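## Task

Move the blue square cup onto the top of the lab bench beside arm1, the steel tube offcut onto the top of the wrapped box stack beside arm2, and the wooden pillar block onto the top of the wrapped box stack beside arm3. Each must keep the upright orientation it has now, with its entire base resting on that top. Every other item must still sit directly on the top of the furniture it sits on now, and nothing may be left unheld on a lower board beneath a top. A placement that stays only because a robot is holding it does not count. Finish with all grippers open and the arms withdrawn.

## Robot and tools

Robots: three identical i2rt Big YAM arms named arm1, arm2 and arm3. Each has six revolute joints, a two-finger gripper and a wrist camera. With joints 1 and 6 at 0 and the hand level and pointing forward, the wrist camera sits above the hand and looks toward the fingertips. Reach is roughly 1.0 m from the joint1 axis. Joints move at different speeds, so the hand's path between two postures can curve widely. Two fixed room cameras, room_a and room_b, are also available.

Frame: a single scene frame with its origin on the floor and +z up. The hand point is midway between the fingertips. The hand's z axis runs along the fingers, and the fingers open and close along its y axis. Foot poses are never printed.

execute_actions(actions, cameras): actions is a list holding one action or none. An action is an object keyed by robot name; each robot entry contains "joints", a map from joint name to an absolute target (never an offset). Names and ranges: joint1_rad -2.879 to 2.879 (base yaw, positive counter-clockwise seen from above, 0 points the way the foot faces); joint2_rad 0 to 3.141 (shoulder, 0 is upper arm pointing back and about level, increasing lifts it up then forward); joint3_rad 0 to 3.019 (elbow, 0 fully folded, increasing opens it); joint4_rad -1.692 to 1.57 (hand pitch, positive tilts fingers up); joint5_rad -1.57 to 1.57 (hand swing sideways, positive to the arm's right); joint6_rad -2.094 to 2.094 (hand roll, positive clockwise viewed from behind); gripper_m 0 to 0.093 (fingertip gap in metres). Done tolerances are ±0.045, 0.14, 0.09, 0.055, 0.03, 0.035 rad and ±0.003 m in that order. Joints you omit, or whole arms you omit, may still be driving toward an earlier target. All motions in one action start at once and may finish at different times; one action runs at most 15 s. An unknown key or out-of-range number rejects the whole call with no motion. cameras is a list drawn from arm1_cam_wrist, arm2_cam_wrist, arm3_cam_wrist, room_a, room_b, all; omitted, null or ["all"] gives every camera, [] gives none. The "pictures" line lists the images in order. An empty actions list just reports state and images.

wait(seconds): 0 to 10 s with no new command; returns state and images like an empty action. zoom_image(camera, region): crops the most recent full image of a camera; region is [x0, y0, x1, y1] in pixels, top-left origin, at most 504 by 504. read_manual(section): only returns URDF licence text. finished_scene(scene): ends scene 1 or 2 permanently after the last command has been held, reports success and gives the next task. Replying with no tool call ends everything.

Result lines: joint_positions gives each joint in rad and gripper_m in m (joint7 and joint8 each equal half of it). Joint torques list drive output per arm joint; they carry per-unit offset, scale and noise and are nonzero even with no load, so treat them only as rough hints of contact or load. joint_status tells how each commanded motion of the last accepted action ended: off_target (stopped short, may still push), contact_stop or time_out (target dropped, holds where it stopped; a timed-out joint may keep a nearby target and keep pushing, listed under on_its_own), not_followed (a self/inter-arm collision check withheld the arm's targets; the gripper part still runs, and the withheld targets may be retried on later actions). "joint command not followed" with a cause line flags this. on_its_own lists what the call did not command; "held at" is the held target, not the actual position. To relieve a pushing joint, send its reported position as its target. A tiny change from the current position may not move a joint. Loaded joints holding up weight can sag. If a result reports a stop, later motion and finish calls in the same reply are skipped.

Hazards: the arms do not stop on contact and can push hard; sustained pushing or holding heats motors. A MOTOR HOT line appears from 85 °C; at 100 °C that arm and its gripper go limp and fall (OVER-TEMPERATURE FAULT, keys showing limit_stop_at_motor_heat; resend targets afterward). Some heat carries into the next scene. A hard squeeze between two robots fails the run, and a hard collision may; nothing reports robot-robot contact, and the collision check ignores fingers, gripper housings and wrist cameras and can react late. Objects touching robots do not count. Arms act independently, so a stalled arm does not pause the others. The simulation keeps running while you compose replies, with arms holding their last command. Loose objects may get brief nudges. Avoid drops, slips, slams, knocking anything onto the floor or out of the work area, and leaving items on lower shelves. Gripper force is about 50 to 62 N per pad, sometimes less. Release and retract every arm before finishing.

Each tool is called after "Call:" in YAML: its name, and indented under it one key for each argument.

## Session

Call:
execute_actions:
  actions: []

Scene clock: 0.00 s.
Joint torques (N m, as the arm reports them, + toward a larger angle): no reading
arm1.joint_positions: joint1_rad=-0.357 joint2_rad=+0.480 joint3_rad=+1.723 joint4_rad=-1.428 joint5_rad=-0.069 joint6_rad=-0.719 gripper_m=+0.095
arm1.joint_status: not commanded
arm1.hand: x=+1.2234 y=-0.4808 z=+1.6079 quat_wxyz=(-0.636, +0.536, -0.554, -0.041) (m; scene frame)
arm2.joint_positions: joint1_rad=-0.397 joint2_rad=+0.455 joint3_rad=+1.403 joint4_rad=-1.382 joint5_rad=+0.267 joint6_rad=+0.076 gripper_m=+0.094
arm2.joint_status: not commanded
arm2.hand: x=-1.0853 y=+0.8229 z=+1.4252 quat_wxyz=(-0.069, -0.826, -0.149, +0.539) (m; scene frame)
arm3.joint_positions: joint1_rad=+0.318 joint2_rad=+0.346 joint3_rad=+1.580 joint4_rad=-1.177 joint5_rad=+0.284 joint6_rad=+0.744 gripper_m=+0.094
arm3.joint_status: not commanded
arm3.hand: x=-0.2354 y=-0.2519 z=+1.6117 quat_wxyz=(-0.145, +0.396, -0.565, -0.710) (m; scene frame)
pictures: arm1_cam_wrist, arm2_cam_wrist, arm3_cam_wrist, room_a, room_b
Images, in order (width x height): arm1_cam_wrist 504x504, arm2_cam_wrist 504x504, arm3_cam_wrist 504x504, room_a 504x504, room_b 504x504.

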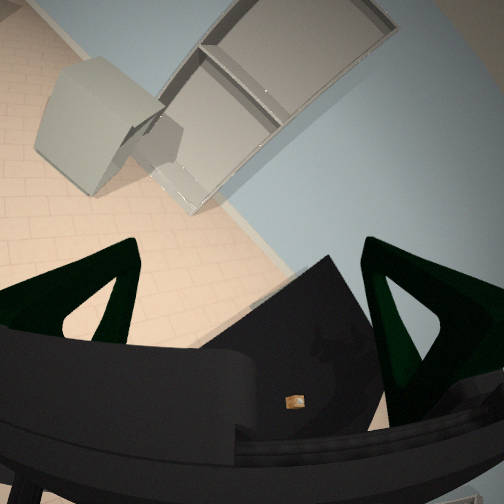

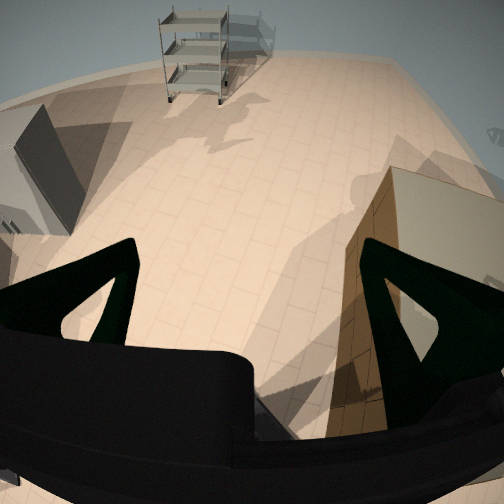

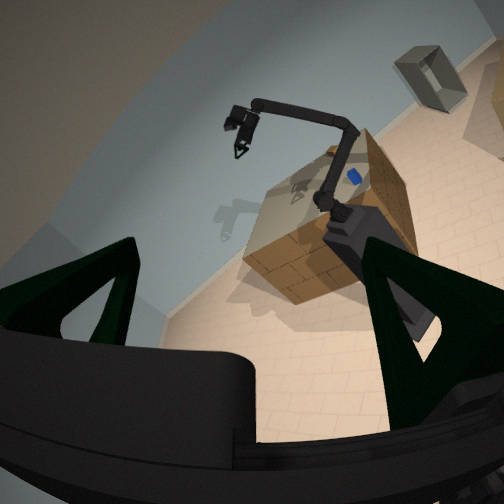

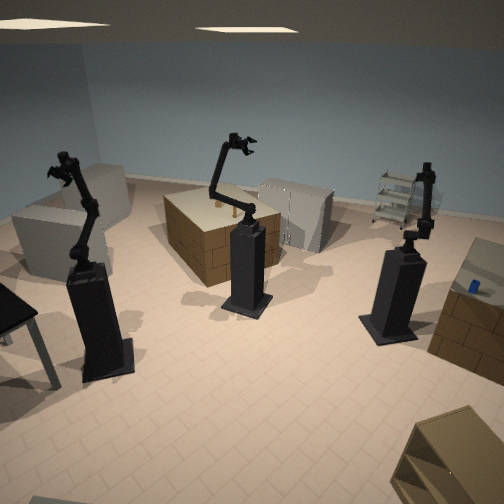

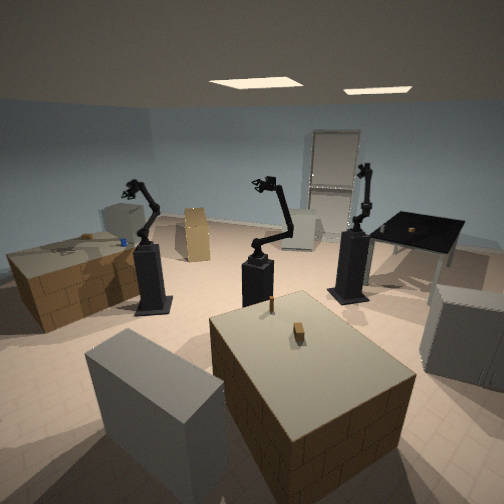

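Call:
execute_actions:
  actions:
    - {"arm1":{"joints":{"joint1_rad":-1.3,"joint2_rad":1.2,"joint3_rad":1.2,"joint4_rad":-1.2,"joint5_rad":0,"joint6_rad":0}},"arm2":{"joints":{"joint1_rad":-2.35,"joint2_rad":1.2,"joint3_rad":1.2,"joint4_rad":-1.2,"joint5_rad":0,"joint6_rad":0}},"arm3":{"joints":{"joint1_rad":0.125,"joint2_rad":2.19,"joint3_rad":0.85,"joint4_rad":1.55,"joint5_rad":0,"joint6_rad":0}}}
  cameras: ["arm1_cam_wrist","arm2_cam_wrist","arm3_cam_wrist"]

Scene clock: 7.33 s.
Joint torques (N m, as the arm reports them, + toward a larger angle): arm1=[-1.03 -9.13 10.79  1.17 -0.01  0.16] | arm2=[ 0.83 -9.4   9.37  1.59  0.06  0.01] | arm3=[ -0.38 -14.26   4.21   2.09  -0.35  -0.05]
arm1.joint_positions: joint1_rad=-1.302 joint2_rad=+1.213 joint3_rad=+1.175 joint4_rad=-1.197 joint5_rad=-0.001 joint6_rad=-0.007 gripper_m=+0.095
arm1.joint_status: all done
arm1.hand: x=+1.5795 y=-0.6214 z=+1.1877 quat_wxyz=(-0.165, -0.085, -0.982, +0.016) (m; scene frame)
arm2.joint_positions: joint1_rad=-2.347 joint2_rad=+1.213 joint3_rad=+1.185 joint4_rad=-1.208 joint5_rad=+0.000 joint6_rad=+0.011 gripper_m=+0.094
arm2.joint_status: all done
arm2.hand: x=-1.0244 y=+1.2779 z=+1.1266 quat_wxyz=(+0.106, -0.767, +0.620, +0.132) (m; scene frame)
arm3.joint_positions: joint1_rad=+0.129 joint2_rad=+2.195 joint3_rad=+0.838 joint4_rad=+1.531 joint5_rad=+0.005 joint6_rad=+0.007 gripper_m=+0.094
arm3.joint_status: all done
arm3.hand: x=-0.5359 y=+0.2177 z=+0.9791 quat_wxyz=(-0.387, +0.554, -0.331, -0.659) (m; scene frame)
pictures: arm1_cam_wrist, arm2_cam_wrist, arm3_cam_wrist
Images, in order (width x height): arm1_cam_wrist 504x504, arm2_cam_wrist 504x504, arm3_cam_wrist 504x504.

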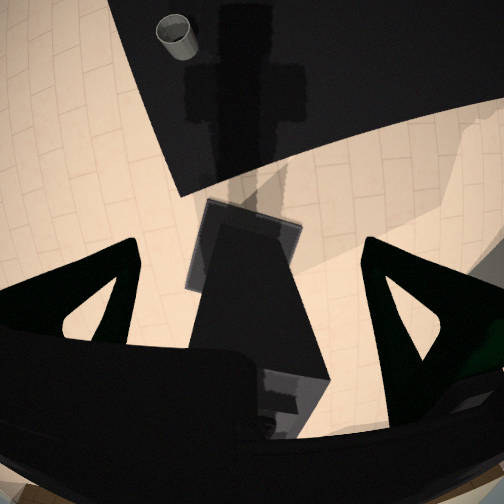

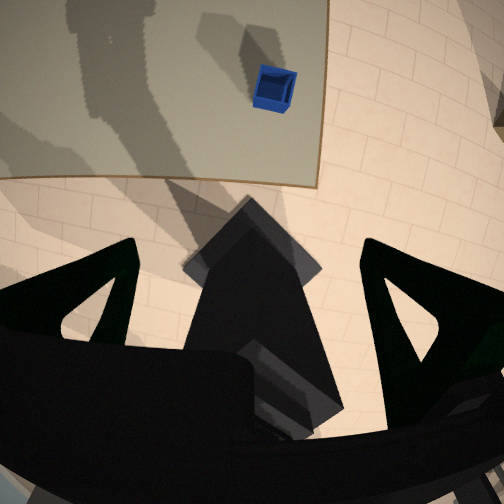

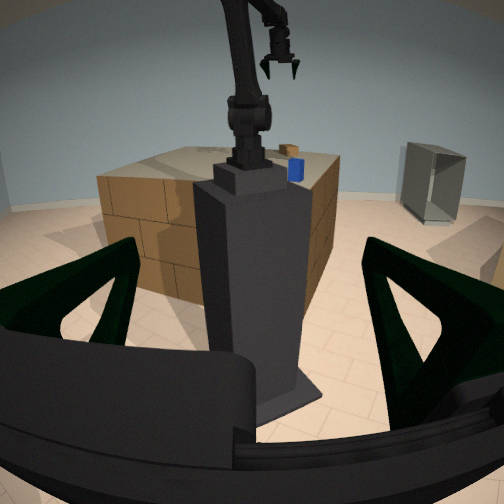

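Call:
execute_actions:
  actions:
    - {"arm1":{"joints":{"joint1_rad":-1.11,"joint2_rad":2.19,"joint3_rad":1.89,"joint4_rad":-1.234,"joint6_rad":1.57}},"arm2":{"joints":{"joint1_rad":-2.42,"joint2_rad":1.98,"joint3_rad":1.465,"joint4_rad":-1.015,"joint6_rad":1.72}}}
  cameras: ["arm1_cam_wrist","arm2_cam_wrist","arm3_cam_wrist","room_b"]

Scene clock: 15.50 s.
Joint torques (N m, as the arm reports them, + toward a larger angle): arm1=[ -1.85 -20.49  11.39   0.37   0.1    0.13] | arm2=[  0.79 -18.57   8.16   0.37   0.15   0.23] | arm3=[ -0.4  -14.23   4.21   2.11  -0.35  -0.05]
arm1.joint_positions: joint1_rad=-1.102 joint2_rad=+2.202 joint3_rad=+1.839 joint4_rad=-1.232 joint5_rad=-0.001 joint6_rad=+1.563 gripper_m=+0.095
arm1.joint_status: all done
arm1.hand: x=+1.8209 y=-0.5347 z=+0.9386 quat_wxyz=(+0.010, -0.697, -0.717, +0.010) (m; scene frame)
arm2.joint_positions: joint1_rad=-2.416 joint2_rad=+2.001 joint3_rad=+1.443 joint4_rad=-1.018 joint5_rad=+0.000 joint6_rad=+1.707 gripper_m=+0.094
arm2.joint_status: all done
arm2.hand: x=-1.0184 y=+1.4314 z=+0.8592 quat_wxyz=(+0.001, -0.008, +1.000, +0.000) (m; scene frame)
arm3.joint_positions: joint1_rad=+0.129 joint2_rad=+2.195 joint3_rad=+0.838 joint4_rad=+1.531 joint5_rad=+0.005 joint6_rad=+0.007 gripper_m=+0.094
arm3.joint_status: not commanded
arm3.hand: x=-0.5359 y=+0.2177 z=+0.9791 quat_wxyz=(-0.387, +0.554, -0.331, -0.659) (m; scene frame)
pictures: arm1_cam_wrist, arm2_cam_wrist, arm3_cam_wrist, room_b
Images, in order (width x height): arm1_cam_wrist 504x504, arm2_cam_wrist 504x504, arm3_cam_wrist 504x504, room_b 504x504.

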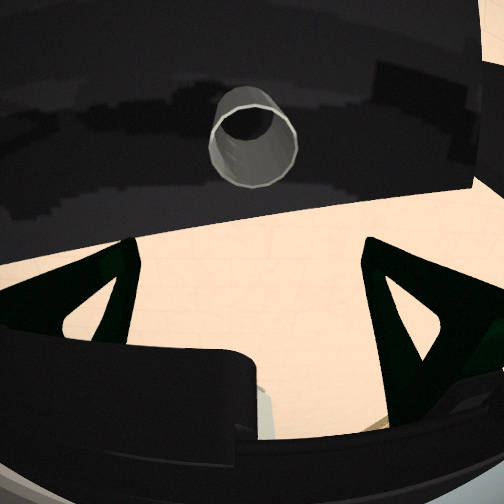

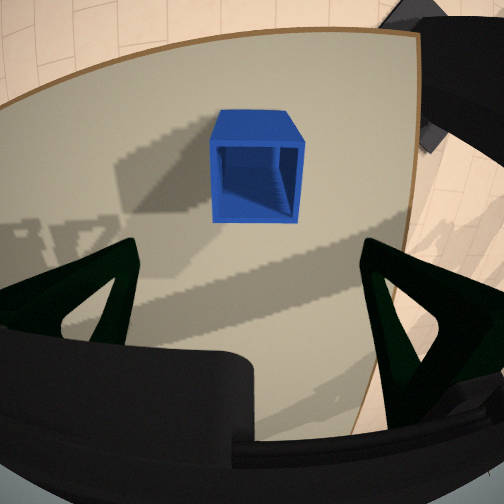

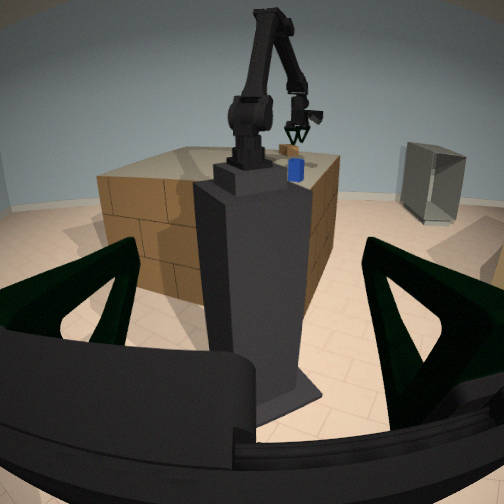

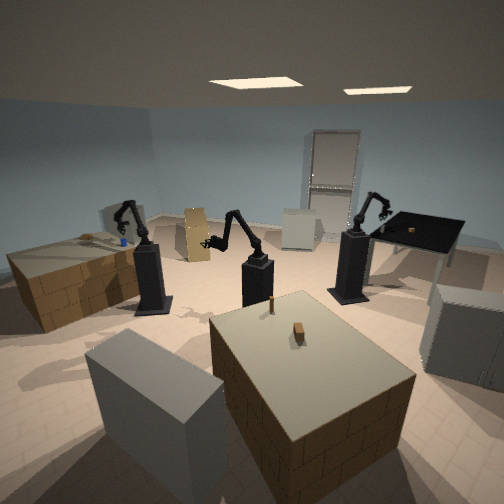

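Call:
execute_actions:
  actions:
    - {"arm2":{"joints":{"joint2_rad":2.14,"joint3_rad":1.41,"joint4_rad":-0.81}},"arm1":{"joints":{"joint1_rad":1.835,"joint3_rad":1.89,"joint4_rad":-1.375,"joint2_rad":1.5}}}
  cameras: ["arm2_cam_wrist","arm3_cam_wrist"]

Scene clock: 25.57 s.
Joint torques (N m, as the arm reports them, + toward a larger angle): arm1=[ -1.62 -12.11  10.1    1.36   0.05   0.11] | arm2=[  0.85 -18.57   6.64   0.91   0.16   0.22] | arm3=[ -0.36 -14.23   4.22   2.1   -0.35  -0.05]
arm1.joint_positions: joint1_rad=+1.842 joint2_rad=+1.502 joint3_rad=+1.872 joint4_rad=-1.367 joint5_rad=-0.001 joint6_rad=+1.563 gripper_m=+0.095
arm1.joint_status: all done
arm1.hand: x=+0.6270 y=-0.4477 z=+1.3723 quat_wxyz=(+0.182, +0.617, -0.734, -0.218) (m; scene frame)
arm2.joint_positions: joint1_rad=-2.416 joint2_rad=+2.151 joint3_rad=+1.396 joint4_rad=-0.821 joint5_rad=+0.000 joint6_rad=+1.708 gripper_m=+0.094
arm2.joint_status: all done
arm2.hand: x=-1.0181 y=+1.4310 z=+0.7634 quat_wxyz=(+0.001, -0.008, +1.000, +0.000) (m; scene frame)
arm3.joint_positions: joint1_rad=+0.129 joint2_rad=+2.195 joint3_rad=+0.838 joint4_rad=+1.531 joint5_rad=+0.005 joint6_rad=+0.007 gripper_m=+0.094
arm3.joint_status: not commanded
arm3.hand: x=-0.5359 y=+0.2177 z=+0.9791 quat_wxyz=(-0.387, +0.554, -0.331, -0.659) (m; scene frame)
pictures: arm2_cam_wrist, arm3_cam_wrist
Images, in order (width x height): arm2_cam_wrist 504x504, arm3_cam_wrist 504x504.

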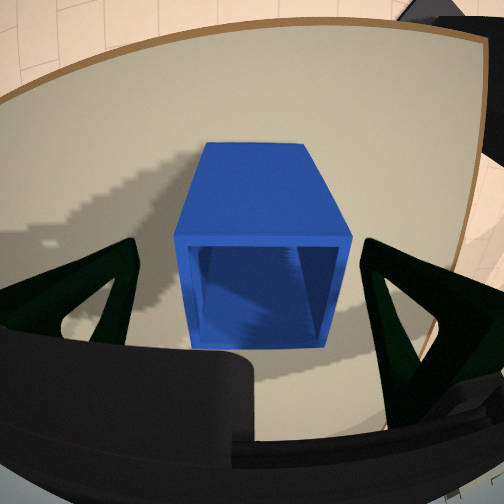

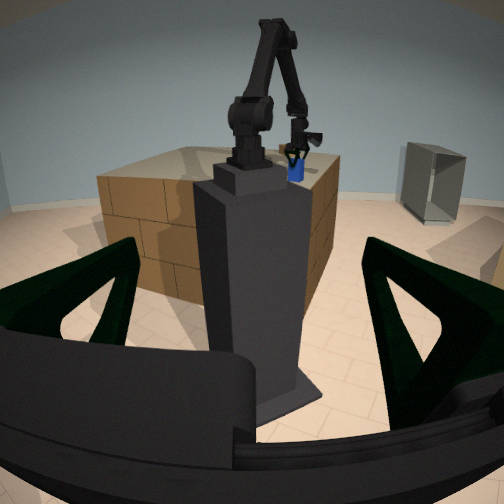

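Call:
execute_actions:
  actions:
    - {"arm2":{"joints":{"gripper_m":0}}}
  cameras: ["arm2_cam_wrist"]

Call:
execute_actions:
  actions:
    - {"arm2":{"joints":{"joint2_rad":1.91,"joint3_rad":1.88,"joint4_rad":-1.49,"joint6_rad":1.57}},"arm3":{"joints":{"joint2_rad":2.23,"joint3_rad":1.0,"joint4_rad":1.44}}}
  cameras: []

Call:
execute_actions:
  actions:
    - {"arm2":{"joints":{"joint1_rad":1.11}}}
  cameras: ["arm2_cam_wrist","arm3_cam_wrist"]

Scene clock: 31.20 s.
Joint torques (N m, as the arm reports them, + toward a larger angle): arm1=[ -1.51 -12.1   10.1    1.37   0.06   0.11] | arm2=[  0.64 -18.51   6.68   0.89   0.17   0.24] | arm3=[ -0.34 -14.23   4.22   2.1   -0.35  -0.05]
arm1.joint_positions: joint1_rad=+1.842 joint2_rad=+1.502 joint3_rad=+1.872 joint4_rad=-1.367 joint5_rad=-0.001 joint6_rad=+1.563 gripper_m=+0.095
arm1.joint_status: not commanded
arm1.hand: x=+0.6270 y=-0.4477 z=+1.3723 quat_wxyz=(+0.182, +0.617, -0.734, -0.218) (m; scene frame)
arm2.joint_positions: joint1_rad=-2.416 joint2_rad=+2.151 joint3_rad=+1.396 joint4_rad=-0.821 joint5_rad=+0.000 joint6_rad=+1.709 gripper_m=+0.053
arm2.joint_status: gripper_m off_target (ended at +0.053, target +0.000)
arm2.hand: x=-1.0181 y=+1.4311 z=+0.7634 quat_wxyz=(+0.001, -0.008, +1.000, +0.000) (m; scene frame)
arm3.joint_positions: joint1_rad=+0.129 joint2_rad=+2.195 joint3_rad=+0.838 joint4_rad=+1.531 joint5_rad=+0.005 joint6_rad=+0.007 gripper_m=+0.094
arm3.joint_status: not commanded
arm3.hand: x=-0.5359 y=+0.2177 z=+0.9791 quat_wxyz=(-0.387, +0.554, -0.331, -0.659) (m; scene frame)
pictures: arm2_cam_wrist
Images, in order (width x height): arm2_cam_wrist 504x504.

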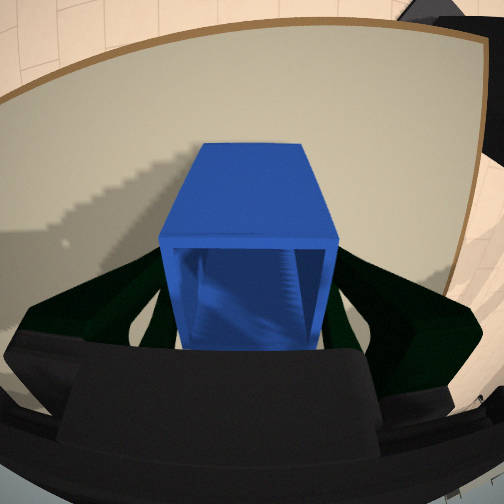

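Scene clock: 32.63 s.
Joint torques (N m, as the arm reports them, + toward a larger angle): arm1=[ -1.59 -12.12  10.1    1.37   0.06   0.1 ] | arm2=[  0.49 -17.22   8.62  -0.09   0.14  -0.02] | arm3=[ -0.43 -14.8    5.4    1.13  -0.35  -0.05]
arm1.joint_positions: joint1_rad=+1.842 joint2_rad=+1.502 joint3_rad=+1.872 joint4_rad=-1.367 joint5_rad=-0.001 joint6_rad=+1.563 gripper_m=+0.095
arm1.joint_status: not commanded
arm1.hand: x=+0.6270 y=-0.4477 z=+1.3723 quat_wxyz=(+0.182, +0.617, -0.734, -0.218) (m; scene frame)
arm2.joint_positions: joint1_rad=-2.416 joint2_rad=+1.908 joint3_rad=+1.869 joint4_rad=-1.479 joint5_rad=+0.000 joint6_rad=+1.583 gripper_m=+0.053
arm2.joint_status: all done
arm2.hand: x=-1.0251 y=+1.4717 z=+1.0661 quat_wxyz=(-0.001, -0.070, +0.997, +0.029) (m; scene frame)
arm3.joint_positions: joint1_rad=+0.129 joint2_rad=+2.221 joint3_rad=+0.983 joint4_rad=+1.449 joint5_rad=+0.005 joint6_rad=+0.007 gripper_m=+0.094
arm3.joint_status: all done
arm3.hand: x=-0.5597 y=+0.2608 z=+0.9930 quat_wxyz=(-0.394, +0.541, -0.323, -0.669) (m; scene frame)
pictures: none
No camera images: the call's "cameras" was empty. Leave "cameras" out to get every camera's image.

Scene clock: 35.50 s.
Joint torques (N m, as the arm reports them, + toward a larger angle): arm1=[ -1.65 -12.13  10.11   1.36   0.05   0.11] | arm2=[ -0.08 -17.94   8.63   0.01   0.22   0.02] | arm3=[ -0.39 -14.72   5.41   1.12  -0.35  -0.05]
arm1.joint_positions: joint1_rad=+1.842 joint2_rad=+1.502 joint3_rad=+1.872 joint4_rad=-1.367 joint5_rad=-0.001 joint6_rad=+1.563 gripper_m=+0.095
arm1.joint_status: not commanded
arm1.hand: x=+0.6270 y=-0.4477 z=+1.3723 quat_wxyz=(+0.182, +0.617, -0.734, -0.218) (m; scene frame)
arm2.joint_positions: joint1_rad=+1.122 joint2_rad=+1.916 joint3_rad=+1.869 joint4_rad=-1.479 joint5_rad=-0.002 joint6_rad=+1.580 gripper_m=+0.053
arm2.joint_status: all done
arm2.hand: x=-0.6168 y=+0.3558 z=+1.0563 quat_wxyz=(-0.019, -0.964, -0.267, -0.009) (m; scene frame)
arm3.joint_positions: joint1_rad=+0.129 joint2_rad=+2.221 joint3_rad=+0.983 joint4_rad=+1.449 joint5_rad=+0.005 joint6_rad=+0.007 gripper_m=+0.094
arm3.joint_status: not commanded
arm3.hand: x=-0.5597 y=+0.2608 z=+0.9930 quat_wxyz=(-0.394, +0.541, -0.323, -0.669) (m; scene frame)
pictures: arm2_cam_wrist, arm3_cam_wrist
Images, in order (width x height): arm2_cam_wrist 504x504, arm3_cam_wrist 504x504.

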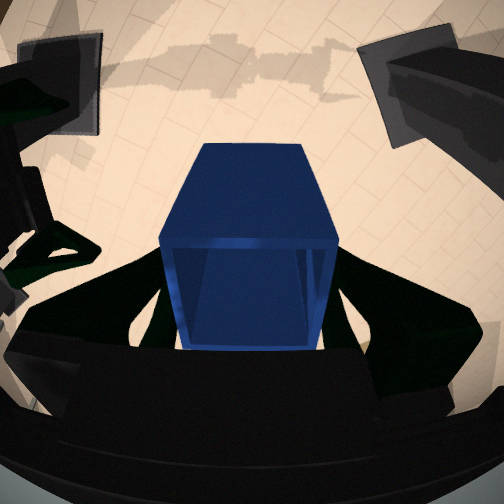

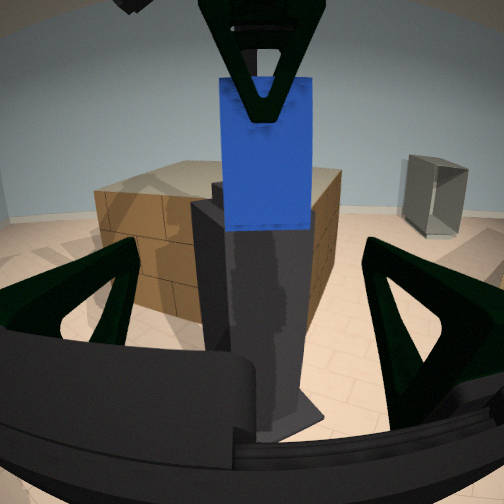

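Call:
execute_actions:
  actions:
    - {"arm3":{"joints":{"joint1_rad":0.113,"joint2_rad":2.362,"joint3_rad":1.405,"joint4_rad":1.195}},"arm2":{"joints":{"joint4_rad":-1.53}}}
  cameras: ["arm2_cam_wrist","arm3_cam_wrist"]

Scene clock: 40.73 s.
Joint torques (N m, as the arm reports them, + toward a larger angle): arm1=[ -1.67 -12.12  10.1    1.38   0.05   0.11] | arm2=[  0.26 -18.05   8.47  -0.2    0.23   0.02] | arm3=[ -0.49 -18.94   7.87   1.15  -0.34  -0.05]
arm1.joint_positions: joint1_rad=+1.842 joint2_rad=+1.502 joint3_rad=+1.872 joint4_rad=-1.367 joint5_rad=-0.001 joint6_rad=+1.563 gripper_m=+0.095
arm1.joint_status: not commanded
arm1.hand: x=+0.6270 y=-0.4477 z=+1.3723 quat_wxyz=(+0.182, +0.617, -0.734, -0.218) (m; scene frame)
arm2.joint_positions: joint1_rad=+1.122 joint2_rad=+1.916 joint3_rad=+1.869 joint4_rad=-1.519 joint5_rad=-0.002 joint6_rad=+1.580 gripper_m=+0.053
arm2.joint_status: all done
arm2.hand: x=-0.6219 y=+0.3642 z=+1.0561 quat_wxyz=(+0.000, -0.964, -0.267, -0.003) (m; scene frame)
arm3.joint_positions: joint1_rad=+0.119 joint2_rad=+2.359 joint3_rad=+1.380 joint4_rad=+1.203 joint5_rad=+0.005 joint6_rad=+0.007 gripper_m=+0.094
arm3.joint_status: all done
arm3.hand: x=-0.6108 y=+0.3705 z=+0.9986 quat_wxyz=(-0.399, +0.535, -0.323, -0.671) (m; scene frame)
pictures: arm2_cam_wrist, arm3_cam_wrist
Images, in order (width x height): arm2_cam_wrist 504x504, arm3_cam_wrist 504x504.

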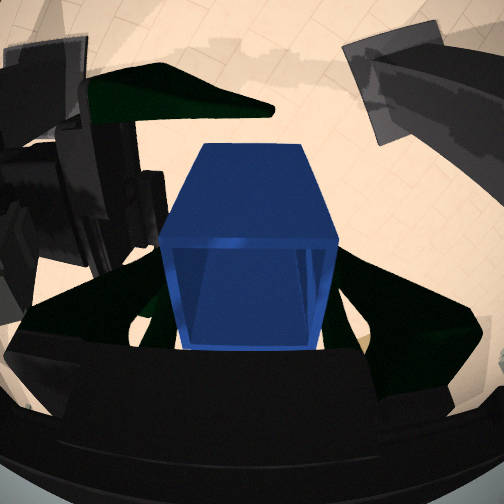

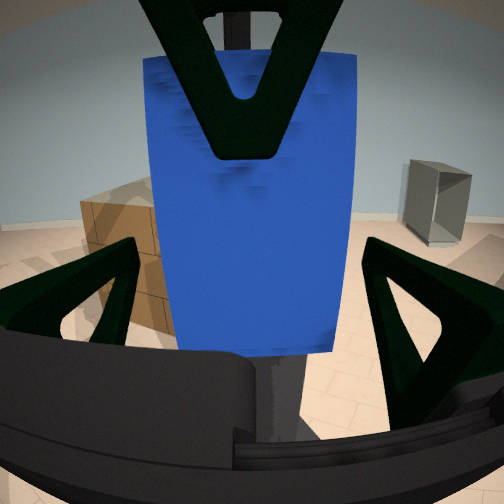

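Call:
execute_actions:
  actions:
    - {"arm3":{"joints":{"gripper_m":0}}}
  cameras: ["arm2_cam_wrist"]

Scene clock: 43.50 s.
Joint torques (N m, as the arm reports them, + toward a larger angle): arm1=[ -1.61 -12.09  10.1    1.36   0.06   0.11] | arm2=[ -0.09 -18.1    8.53  -0.14   0.11   0.01] | arm3=[ -0.48 -18.75   7.89   1.17  -0.27   0.  ]
arm1.joint_positions: joint1_rad=+1.842 joint2_rad=+1.502 joint3_rad=+1.872 joint4_rad=-1.367 joint5_rad=-0.001 joint6_rad=+1.563 gripper_m=+0.095
arm1.joint_status: not commanded
arm1.hand: x=+0.6270 y=-0.4477 z=+1.3723 quat_wxyz=(+0.182, +0.617, -0.734, -0.218) (m; scene frame)
arm2.joint_positions: joint1_rad=+1.122 joint2_rad=+1.916 joint3_rad=+1.869 joint4_rad=-1.519 joint5_rad=+0.001 joint6_rad=+1.580 gripper_m=+0.053
arm2.joint_status: not commanded
arm2.hand: x=-0.6224 y=+0.3639 z=+1.0561 quat_wxyz=(+0.000, -0.964, -0.267, -0.001) (m; scene frame)
arm3.joint_positions: joint1_rad=+0.118 joint2_rad=+2.359 joint3_rad=+1.380 joint4_rad=+1.203 joint5_rad=+0.003 joint6_rad=+0.003 gripper_m=+0.053
arm3.joint_status: gripper_m off_target (ended at +0.053, target +0.000)
arm3.hand: x=-0.6108 y=+0.3705 z=+0.9985 quat_wxyz=(-0.400, +0.536, -0.322, -0.670) (m; scene frame)
pictures: arm2_cam_wrist
Images, in order (width x height): arm2_cam_wrist 504x504.

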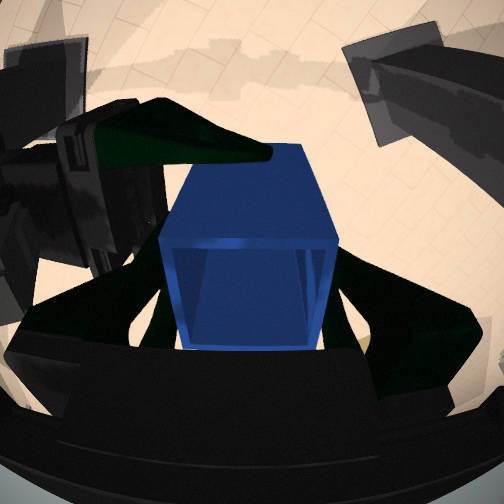

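Call:
execute_actions:
  actions:
    - {"arm2":{"joints":{"gripper_m":0.085}}}
  cameras: []

Call:
execute_actions:
  actions:
    - {"arm2":{"joints":{"joint2_rad":1.5}}}
  cameras: []

Call:
execute_actions:
  actions:
    - {"arm3":{"joints":{"joint1_rad":-2.095}}}
  cameras: []

Call:
execute_actions:
  actions:
    - {"arm1":{"joints":{"joint1_rad":1.825,"joint2_rad":1.95,"gripper_m":0.09}}}
  cameras: ["arm3_cam_wrist","arm1_cam_wrist"]

Scene clock: 52.67 s.
Joint torques (N m, as the arm reports them, + toward a larger angle): arm1=[ -1.7  -12.17  10.09   1.36   0.06   0.12] | arm2=[ -0.01 -18.13   8.44  -0.2    0.1    0.  ] | arm3=[ -0.62 -18.69   7.89   1.27  -0.27   0.  ]
arm1.joint_positions: joint1_rad=+1.842 joint2_rad=+1.502 joint3_rad=+1.872 joint4_rad=-1.367 joint5_rad=-0.001 joint6_rad=+1.563 gripper_m=+0.095
arm1.joint_status: not commanded
arm1.hand: x=+0.6270 y=-0.4477 z=+1.3723 quat_wxyz=(+0.182, +0.617, -0.734, -0.218) (m; scene frame)
arm2.joint_positions: joint1_rad=+1.122 joint2_rad=+1.916 joint3_rad=+1.869 joint4_rad=-1.519 joint5_rad=+0.001 joint6_rad=+1.580 gripper_m=+0.085
arm2.joint_status: all done
arm2.hand: x=-0.6224 y=+0.3639 z=+1.0561 quat_wxyz=(+0.000, -0.964, -0.267, -0.001) (m; scene frame)
arm3.joint_positions: joint1_rad=+0.118 joint2_rad=+2.359 joint3_rad=+1.380 joint4_rad=+1.200 joint5_rad=+0.003 joint6_rad=+0.003 gripper_m=+0.053
arm3.joint_status: not commanded
arm3.hand: x=-0.6109 y=+0.3706 z=+0.9979 quat_wxyz=(-0.400, +0.537, -0.323, -0.669) (m; scene frame)
pictures: none
No camera images: the call's "cameras" was empty. Leave "cameras" out to get every camera's image.

Scene clock: 54.37 s.
Joint torques (N m, as the arm reports them, + toward a larger angle): arm1=[ -1.64 -12.15  10.12   1.36   0.06   0.11] | arm2=[ -0.06 -12.62   8.37   0.77   0.12  -0.03] | arm3=[ -0.52 -18.74   7.88   1.25  -0.27   0.  ]
arm1.joint_positions: joint1_rad=+1.842 joint2_rad=+1.502 joint3_rad=+1.872 joint4_rad=-1.367 joint5_rad=-0.001 joint6_rad=+1.563 gripper_m=+0.095
arm1.joint_status: not commanded
arm1.hand: x=+0.6270 y=-0.4477 z=+1.3723 quat_wxyz=(+0.182, +0.617, -0.734, -0.218) (m; scene frame)
arm2.joint_positions: joint1_rad=+1.122 joint2_rad=+1.502 joint3_rad=+1.871 joint4_rad=-1.520 joint5_rad=+0.001 joint6_rad=+1.580 gripper_m=+0.085
arm2.joint_status: all done
arm2.hand: x=-0.6627 y=+0.4279 z=+1.2824 quat_wxyz=(-0.198, -0.943, -0.261, -0.058) (m; scene frame)
arm3.joint_positions: joint1_rad=+0.118 joint2_rad=+2.359 joint3_rad=+1.380 joint4_rad=+1.200 joint5_rad=+0.003 joint6_rad=+0.003 gripper_m=+0.053
arm3.joint_status: not commanded
arm3.hand: x=-0.6109 y=+0.3706 z=+0.9979 quat_wxyz=(-0.400, +0.537, -0.323, -0.669) (m; scene frame)
pictures: none
No camera images: the call's "cameras" was empty. Leave "cameras" out to get every camera's image.

Scene clock: 56.80 s.
Joint torques (N m, as the arm reports them, + toward a larger angle): arm1=[ -1.6  -12.05  10.11   1.33   0.06   0.11] | arm2=[ -0.05 -12.57   8.52   0.69   0.1   -0.03] | arm3=[  0.23 -18.81   7.09   1.45  -0.19   0.  ]
arm1.joint_positions: joint1_rad=+1.842 joint2_rad=+1.502 joint3_rad=+1.872 joint4_rad=-1.367 joint5_rad=-0.001 joint6_rad=+1.563 gripper_m=+0.095
arm1.joint_status: not commanded
arm1.hand: x=+0.6270 y=-0.4477 z=+1.3723 quat_wxyz=(+0.182, +0.617, -0.734, -0.218) (m; scene frame)
arm2.joint_positions: joint1_rad=+1.122 joint2_rad=+1.502 joint3_rad=+1.871 joint4_rad=-1.520 joint5_rad=+0.001 joint6_rad=+1.580 gripper_m=+0.085
arm2.joint_status: not commanded
arm2.hand: x=-0.6627 y=+0.4279 z=+1.2824 quat_wxyz=(-0.198, -0.943, -0.261, -0.058) (m; scene frame)
arm3.joint_positions: joint1_rad=-2.095 joint2_rad=+2.359 joint3_rad=+1.394 joint4_rad=+1.195 joint5_rad=+0.001 joint6_rad=+0.003 gripper_m=+0.053
arm3.joint_status: all done
arm3.hand: x=+0.5501 y=-0.4451 z=+1.0099 quat_wxyz=(-0.783, -0.046, -0.618, +0.058) (m; scene frame)
pictures: none
No camera images: the call's "cameras" was empty. Leave "cameras" out to get every camera's image.

Scene clock: 58.20 s.
Joint torques (N m, as the arm reports them, + toward a larger angle): arm1=[ -1.73 -19.61   9.92   0.46   0.07   0.15] | arm2=[  0.41 -12.37   8.43   0.71   0.11  -0.02] | arm3=[ -0.05 -18.83   7.1    1.44  -0.19   0.  ]
arm1.joint_positions: joint1_rad=+1.833 joint2_rad=+1.969 joint3_rad=+1.872 joint4_rad=-1.369 joint5_rad=-0.001 joint6_rad=+1.563 gripper_m=+0.090
arm1.joint_status: all done
arm1.hand: x=+0.5446 y=-0.4273 z=+1.0997 quat_wxyz=(+0.035, +0.639, -0.767, -0.041) (m; scene frame)
arm2.joint_positions: joint1_rad=+1.122 joint2_rad=+1.502 joint3_rad=+1.871 joint4_rad=-1.520 joint5_rad=+0.001 joint6_rad=+1.580 gripper_m=+0.085
arm2.joint_status: not commanded
arm2.hand: x=-0.6627 y=+0.4279 z=+1.2824 quat_wxyz=(-0.198, -0.943, -0.261, -0.058) (m; scene frame)
arm3.joint_positions: joint1_rad=-2.095 joint2_rad=+2.359 joint3_rad=+1.394 joint4_rad=+1.195 joint5_rad=+0.001 joint6_rad=+0.003 gripper_m=+0.053
arm3.joint_status: not commanded
arm3.hand: x=+0.5501 y=-0.4451 z=+1.0099 quat_wxyz=(-0.783, -0.046, -0.618, +0.058) (m; scene frame)
pictures: arm1_cam_wrist, arm3_cam_wrist
Images, in order (width x height): arm1_cam_wrist 504x504, arm3_cam_wrist 504x504.

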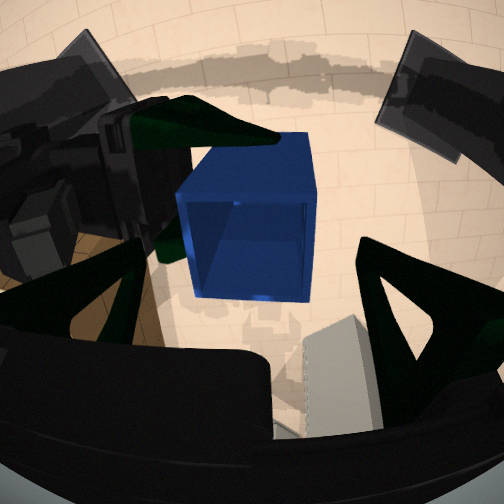

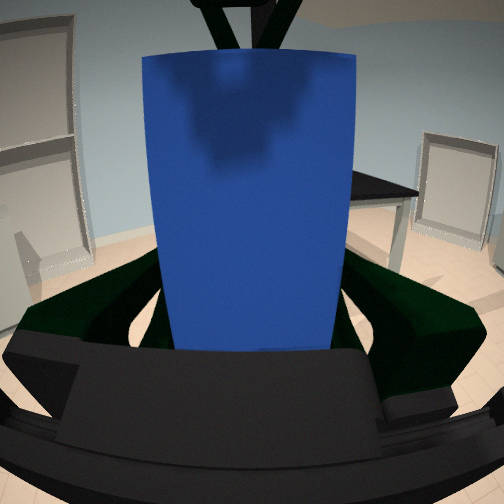

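Call:
execute_actions:
  actions:
    - {"arm1":{"joints":{"joint2_rad":2.04}}}
  cameras: ["arm3_cam_wrist","arm1_cam_wrist"]

Scene clock: 61.47 s.
Joint torques (N m, as the arm reports them, + toward a larger angle): arm1=[ -1.64 -16.78   9.58   0.41   0.06   0.15] | arm2=[  0.45 -12.14   8.46   0.86   0.12  -0.03] | arm3=[ -0.09 -18.81   7.08   1.43  -0.19   0.  ]
arm1.joint_positions: joint1_rad=+1.833 joint2_rad=+2.012 joint3_rad=+1.872 joint4_rad=-1.369 joint5_rad=-0.001 joint6_rad=+1.563 gripper_m=+0.090
arm1.joint_status: all done
arm1.hand: x=+0.5434 y=-0.4271 z=+1.0736 quat_wxyz=(+0.022, +0.640, -0.768, -0.024) (m; scene frame)
arm2.joint_positions: joint1_rad=+1.122 joint2_rad=+1.502 joint3_rad=+1.871 joint4_rad=-1.520 joint5_rad=+0.001 joint6_rad=+1.580 gripper_m=+0.085
arm2.joint_status: not commanded
arm2.hand: x=-0.6627 y=+0.4279 z=+1.2824 quat_wxyz=(-0.198, -0.943, -0.261, -0.058) (m; scene frame)
arm3.joint_positions: joint1_rad=-2.095 joint2_rad=+2.359 joint3_rad=+1.394 joint4_rad=+1.195 joint5_rad=+0.001 joint6_rad=+0.003 gripper_m=+0.053
arm3.joint_status: not commanded
arm3.hand: x=+0.5501 y=-0.4451 z=+1.0099 quat_wxyz=(-0.783, -0.046, -0.618, +0.058) (m; scene frame)
pictures: arm1_cam_wrist, arm3_cam_wrist
Images, in order (width x height): arm1_cam_wrist 504x504, arm3_cam_wrist 504x504.

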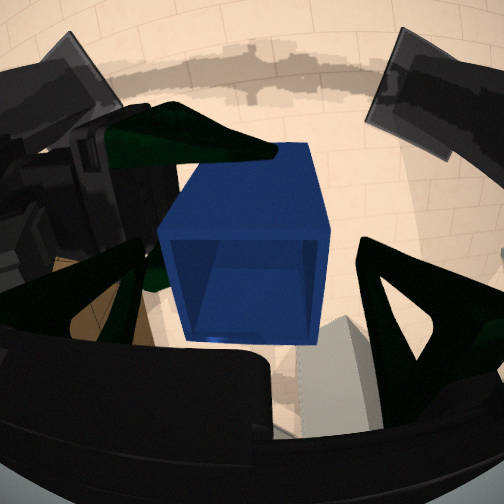

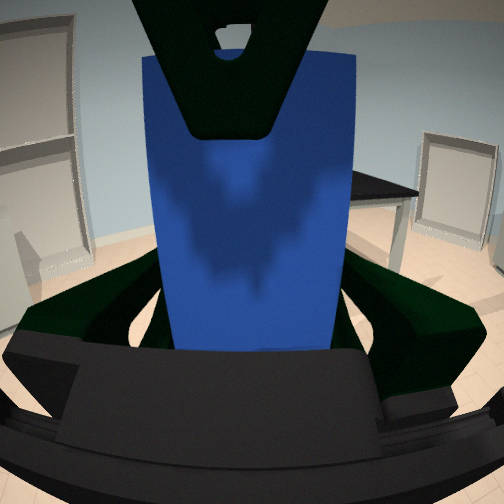

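Call:
execute_actions:
  actions:
    - {"arm1":{"joints":{"gripper_m":0}}}
  cameras: ["arm1_cam_wrist"]

Scene clock: 65.40 s.
Joint torques (N m, as the arm reports them, + toward a larger angle): arm1=[ -1.82 -16.16   9.72   0.43   0.07   0.2 ] | arm2=[  0.31 -12.27   8.43   0.8    0.11  -0.05] | arm3=[ -0.09 -18.92   7.07   1.5   -0.24   0.04]
arm1.joint_positions: joint1_rad=+1.833 joint2_rad=+2.012 joint3_rad=+1.872 joint4_rad=-1.371 joint5_rad=-0.001 joint6_rad=+1.558 gripper_m=+0.054
arm1.joint_status: gripper_m off_target (ended at +0.054, target +0.000)
arm1.hand: x=+0.5437 y=-0.4272 z=+1.0736 quat_wxyz=(+0.021, +0.642, -0.766, -0.024) (m; scene frame)
arm2.joint_positions: joint1_rad=+1.122 joint2_rad=+1.502 joint3_rad=+1.871 joint4_rad=-1.520 joint5_rad=+0.001 joint6_rad=+1.580 gripper_m=+0.085
arm2.joint_status: not commanded
arm2.hand: x=-0.6627 y=+0.4279 z=+1.2824 quat_wxyz=(-0.198, -0.943, -0.261, -0.058) (m; scene frame)
arm3.joint_positions: joint1_rad=-2.095 joint2_rad=+2.359 joint3_rad=+1.394 joint4_rad=+1.193 joint5_rad=+0.002 joint6_rad=-0.001 gripper_m=+0.053
arm3.joint_status: not commanded
arm3.hand: x=+0.5502 y=-0.4454 z=+1.0094 quat_wxyz=(-0.782, -0.046, -0.619, +0.060) (m; scene frame)
pictures: arm1_cam_wrist
Images, in order (width x height): arm1_cam_wrist 504x504.

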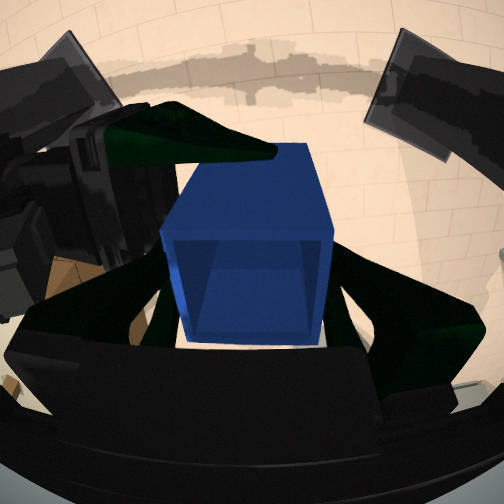

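Call:
execute_actions:
  actions:
    - {"arm3":{"joints":{"gripper_m":0.093}}}
  cameras: []

Call:
execute_actions:
  actions:
    - {"arm3":{"joints":{"joint2_rad":2.21,"joint3_rad":0.93,"joint4_rad":1.49}}}
  cameras: []

Call:
execute_actions:
  actions:
    - {"arm1":{"joints":{"joint1_rad":-1.45,"joint2_rad":2.23,"joint3_rad":1.73,"joint4_rad":-1.01}}}
  cameras: ["arm1_cam_wrist","room_b"]

Call:
zoom_image:
  camera: "room_b"
  region: [360, 195, 440, 250]

Scene clock: 72.53 s.
Joint torques (N m, as the arm reports them, + toward a larger angle): arm1=[ -1.39 -16.41   9.73   0.45   0.08   0.17] | arm2=[  0.08 -12.55   8.51   0.7    0.09  -0.04] | arm3=[ -0.02 -18.88   7.09   1.47  -0.24   0.04]
arm1.joint_positions: joint1_rad=+1.832 joint2_rad=+2.012 joint3_rad=+1.872 joint4_rad=-1.371 joint5_rad=-0.001 joint6_rad=+1.563 gripper_m=+0.054
arm1.joint_status: not commanded
arm1.hand: x=+0.5438 y=-0.4269 z=+1.0736 quat_wxyz=(+0.021, +0.640, -0.768, -0.024) (m; scene frame)
arm2.joint_positions: joint1_rad=+1.122 joint2_rad=+1.502 joint3_rad=+1.871 joint4_rad=-1.520 joint5_rad=+0.001 joint6_rad=+1.580 gripper_m=+0.085
arm2.joint_status: not commanded
arm2.hand: x=-0.6627 y=+0.4279 z=+1.2824 quat_wxyz=(-0.198, -0.943, -0.261, -0.058) (m; scene frame)
arm3.joint_positions: joint1_rad=-2.095 joint2_rad=+2.359 joint3_rad=+1.394 joint4_rad=+1.193 joint5_rad=+0.002 joint6_rad=-0.001 gripper_m=+0.093
arm3.joint_status: all done
arm3.hand: x=+0.5502 y=-0.4453 z=+1.0094 quat_wxyz=(-0.782, -0.045, -0.619, +0.060) (m; scene frame)
pictures: none
No camera images: the call's "cameras" was empty. Leave "cameras" out to get every camera's image.

Scene clock: 73.70 s.
Joint torques (N m, as the arm reports them, + toward a larger angle): arm1=[ -1.74 -16.24   9.71   0.47   0.07   0.15] | arm2=[  0.07 -11.94   8.41   0.91   0.1   -0.01] | arm3=[ -0.06 -14.4    4.4    2.02  -0.23   0.04]
arm1.joint_positions: joint1_rad=+1.832 joint2_rad=+2.012 joint3_rad=+1.872 joint4_rad=-1.371 joint5_rad=-0.001 joint6_rad=+1.563 gripper_m=+0.054
arm1.joint_status: not commanded
arm1.hand: x=+0.5438 y=-0.4269 z=+1.0736 quat_wxyz=(+0.021, +0.640, -0.768, -0.024) (m; scene frame)
arm2.joint_positions: joint1_rad=+1.122 joint2_rad=+1.502 joint3_rad=+1.871 joint4_rad=-1.520 joint5_rad=+0.001 joint6_rad=+1.580 gripper_m=+0.085
arm2.joint_status: not commanded
arm2.hand: x=-0.6627 y=+0.4279 z=+1.2824 quat_wxyz=(-0.198, -0.943, -0.261, -0.058) (m; scene frame)
arm3.joint_positions: joint1_rad=-2.095 joint2_rad=+2.209 joint3_rad=+0.924 joint4_rad=+1.473 joint5_rad=+0.002 joint6_rad=-0.001 gripper_m=+0.093
arm3.joint_status: all done
arm3.hand: x=+0.4078 y=-0.4240 z=+0.9915 quat_wxyz=(-0.769, -0.047, -0.634, +0.059) (m; scene frame)
pictures: none
No camera images: the call's "cameras" was empty. Leave "cameras" out to get every camera's image.

Scene clock: 76.67 s.
Joint torques (N m, as the arm reports them, + toward a larger angle): arm1=[ -0.98 -21.25   7.77   0.19   0.01   0.14] | arm2=[  0.43 -12.28   8.45   0.88   0.11  -0.03] | arm3=[ -0.07 -14.6    4.38   2.04  -0.24   0.04]
arm1.joint_positions: joint1_rad=-1.451 joint2_rad=+2.257 joint3_rad=+1.725 joint4_rad=-1.002 joint5_rad=+0.001 joint6_rad=+1.564 gripper_m=+0.053
arm1.joint_status: all done
arm1.hand: x=+1.7871 y=-0.7590 z=+0.8656 quat_wxyz=(-0.015, -0.812, -0.584, -0.009) (m; scene frame)
arm2.joint_positions: joint1_rad=+1.122 joint2_rad=+1.502 joint3_rad=+1.871 joint4_rad=-1.520 joint5_rad=+0.001 joint6_rad=+1.580 gripper_m=+0.085
arm2.joint_status: not commanded
arm2.hand: x=-0.6627 y=+0.4279 z=+1.2824 quat_wxyz=(-0.198, -0.943, -0.261, -0.058) (m; scene frame)
arm3.joint_positions: joint1_rad=-2.095 joint2_rad=+2.209 joint3_rad=+0.924 joint4_rad=+1.473 joint5_rad=+0.002 joint6_rad=-0.001 gripper_m=+0.093
arm3.joint_status: not commanded
arm3.hand: x=+0.4078 y=-0.4240 z=+0.9915 quat_wxyz=(-0.769, -0.047, -0.634, +0.059) (m; scene frame)
pictures: arm1_cam_wrist, room_b
Images, in order (width x height): arm1_cam_wrist 504x504, room_b 504x504.

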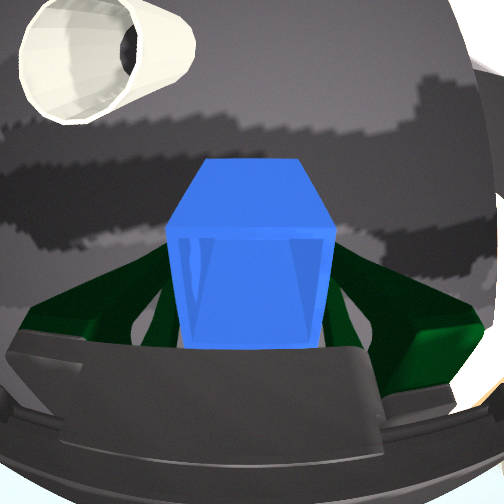

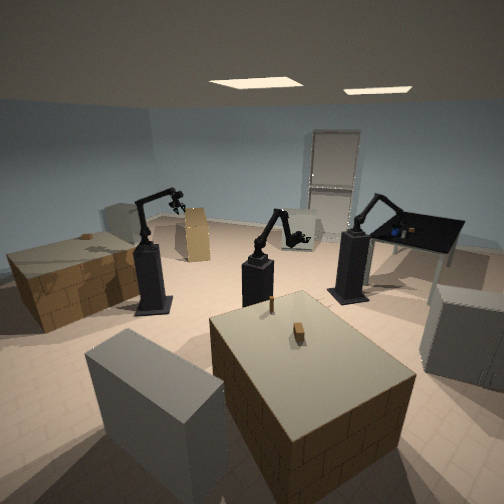

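Region (360, 195, 440, 250) of room_b's 504x504 image, scaled by 6.300, with more detail than that image has; it fills the top 346 rows of this view, and the rest is white.

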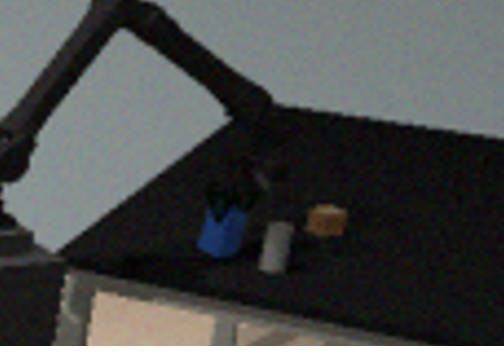

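Call:
execute_actions:
  actions:
    - {"arm1":{"joints":{"joint1_rad":-1.27,"joint2_rad":2.29,"joint4_rad":-0.97}}}
  cameras: ["arm1_cam_wrist","room_b"]

Call:
zoom_image:
  camera: "room_b"
  region: [360, 195, 440, 250]

Scene clock: 81.90 s.
Joint torques (N m, as the arm reports them, + toward a larger angle): arm1=[ -0.57 -17.35   7.64   0.99   0.08   0.15] | arm2=[  0.13 -12.42   8.47   0.72   0.1   -0.03] | arm3=[ -0.05 -14.58   4.38   2.03  -0.24   0.04]
arm1.joint_positions: joint1_rad=-1.276 joint2_rad=+2.257 joint3_rad=+1.725 joint4_rad=-0.978 joint5_rad=-0.001 joint6_rad=+1.564 gripper_m=+0.053
arm1.joint_status: all done
arm1.hand: x=+1.8205 y=-0.6488 z=+0.8656 quat_wxyz=(-0.023, -0.757, -0.653, -0.018) (m; scene frame)
arm2.joint_positions: joint1_rad=+1.122 joint2_rad=+1.502 joint3_rad=+1.871 joint4_rad=-1.520 joint5_rad=+0.001 joint6_rad=+1.580 gripper_m=+0.085
arm2.joint_status: not commanded
arm2.hand: x=-0.6627 y=+0.4279 z=+1.2824 quat_wxyz=(-0.198, -0.943, -0.261, -0.058) (m; scene frame)
arm3.joint_positions: joint1_rad=-2.095 joint2_rad=+2.209 joint3_rad=+0.924 joint4_rad=+1.473 joint5_rad=+0.002 joint6_rad=-0.001 gripper_m=+0.093
arm3.joint_status: not commanded
arm3.hand: x=+0.4078 y=-0.4240 z=+0.9915 quat_wxyz=(-0.769, -0.047, -0.634, +0.059) (m; scene frame)
pictures: arm1_cam_wrist, room_b
Images, in order (width x height): arm1_cam_wrist 504x504, room_b 504x504.

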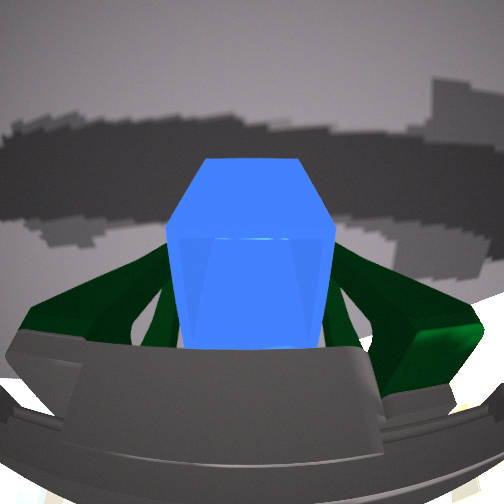

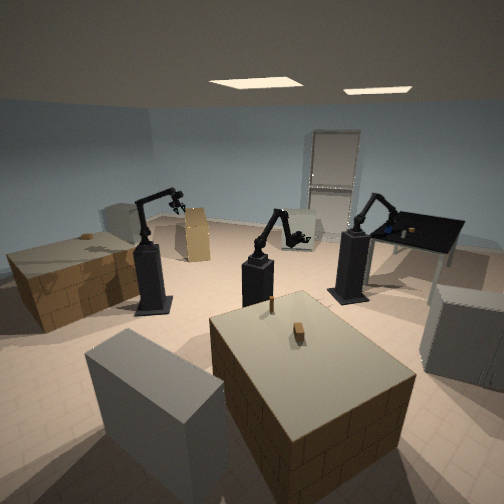

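Region (360, 195, 440, 250) of room_b's 504x504 image, scaled by 6.300, with more detail than that image has; it fills the top 346 rows of this view, and the rest is white.

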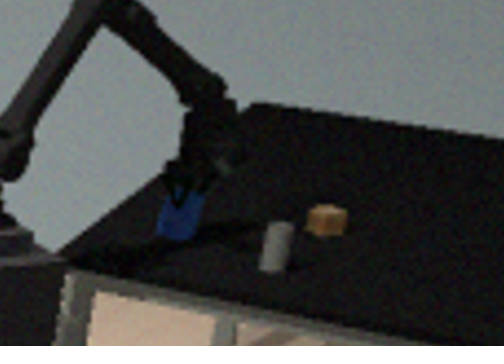

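Call:
execute_actions:
  actions:
    - {"arm1":{"joints":{"joint2_rad":2.32}}}
  cameras: ["arm1_cam_wrist"]

Scene clock: 85.93 s.
Joint torques (N m, as the arm reports them, + toward a larger angle): arm1=[ -1.04 -16.93   7.51   0.86   0.1    0.14] | arm2=[  0.08 -11.82   8.45   0.72   0.1   -0.02] | arm3=[ -0.05 -14.64   4.38   2.02  -0.24   0.04]
arm1.joint_positions: joint1_rad=-1.275 joint2_rad=+2.280 joint3_rad=+1.725 joint4_rad=-0.976 joint5_rad=-0.002 joint6_rad=+1.565 gripper_m=+0.053
arm1.joint_status: all done
arm1.hand: x=+1.8164 y=-0.6476 z=+0.8511 quat_wxyz=(-0.014, -0.757, -0.653, -0.012) (m; scene frame)
arm2.joint_positions: joint1_rad=+1.122 joint2_rad=+1.502 joint3_rad=+1.871 joint4_rad=-1.520 joint5_rad=+0.001 joint6_rad=+1.580 gripper_m=+0.085
arm2.joint_status: not commanded
arm2.hand: x=-0.6627 y=+0.4279 z=+1.2824 quat_wxyz=(-0.198, -0.943, -0.261, -0.058) (m; scene frame)
arm3.joint_positions: joint1_rad=-2.095 joint2_rad=+2.209 joint3_rad=+0.924 joint4_rad=+1.473 joint5_rad=+0.002 joint6_rad=-0.001 gripper_m=+0.093
arm3.joint_status: not commanded
arm3.hand: x=+0.4078 y=-0.4240 z=+0.9915 quat_wxyz=(-0.769, -0.047, -0.634, +0.059) (m; scene frame)
pictures: arm1_cam_wrist
Images, in order (width x height): arm1_cam_wrist 504x504.

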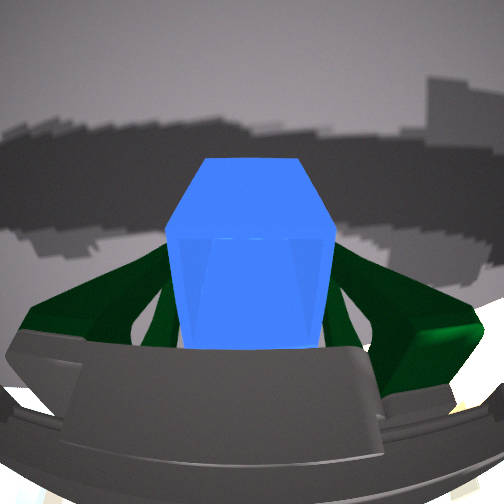

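Call:
execute_actions:
  actions:
    - {"arm1":{"joints":{"joint2_rad":2.35,"joint4_rad":-0.95}}}
  cameras: ["arm1_cam_wrist","room_b"]

Call:
zoom_image:
  camera: "room_b"
  region: [360, 195, 440, 250]

Scene clock: 89.10 s.
Joint torques (N m, as the arm reports them, + toward a larger angle): arm1=[ -0.86 -14.96   7.51   1.55   0.11   0.15] | arm2=[  0.19 -12.23   8.54   0.68   0.1   -0.04] | arm3=[ -0.02 -14.62   4.38   2.04  -0.24   0.04]
arm1.joint_positions: joint1_rad=-1.275 joint2_rad=+2.281 joint3_rad=+1.725 joint4_rad=-0.972 joint5_rad=-0.001 joint6_rad=+1.565 gripper_m=+0.053
arm1.joint_status: all done
arm1.hand: x=+1.8175 y=-0.6478 z=+0.8509 quat_wxyz=(-0.016, -0.757, -0.653, -0.013) (m; scene frame)
arm2.joint_positions: joint1_rad=+1.122 joint2_rad=+1.502 joint3_rad=+1.871 joint4_rad=-1.520 joint5_rad=+0.001 joint6_rad=+1.580 gripper_m=+0.085
arm2.joint_status: not commanded
arm2.hand: x=-0.6627 y=+0.4279 z=+1.2824 quat_wxyz=(-0.198, -0.943, -0.261, -0.058) (m; scene frame)
arm3.joint_positions: joint1_rad=-2.095 joint2_rad=+2.209 joint3_rad=+0.924 joint4_rad=+1.473 joint5_rad=+0.002 joint6_rad=-0.001 gripper_m=+0.093
arm3.joint_status: not commanded
arm3.hand: x=+0.4078 y=-0.4240 z=+0.9915 quat_wxyz=(-0.769, -0.047, -0.634, +0.059) (m; scene frame)
pictures: arm1_cam_wrist, room_b
Images, in order (width x height): arm1_cam_wrist 504x504, room_b 504x504.

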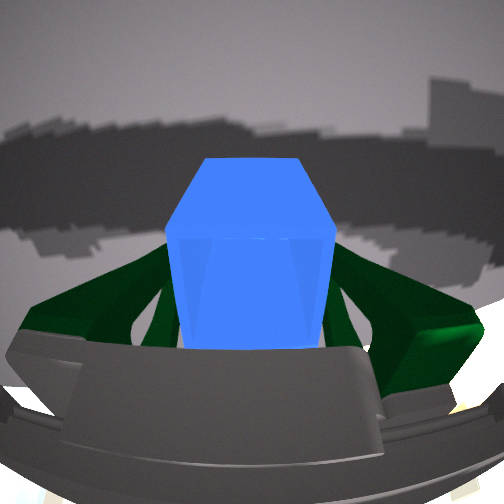

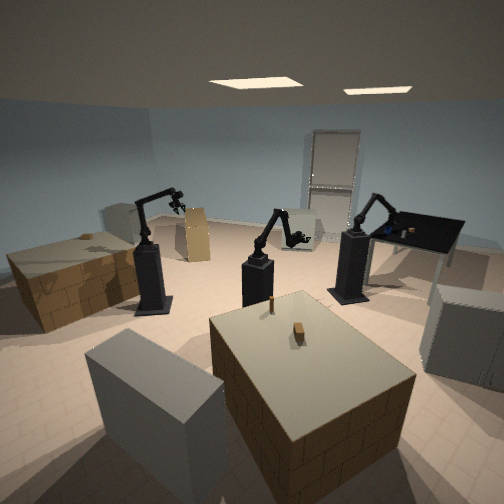

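Region (360, 195, 440, 250) of room_b's 504x504 image, scaled by 6.300, with more detail than that image has; it fills the top 346 rows of this view, and the rest is white.

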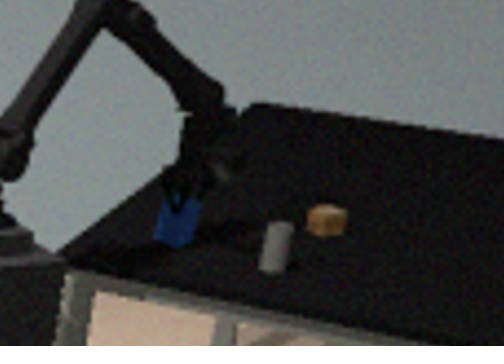

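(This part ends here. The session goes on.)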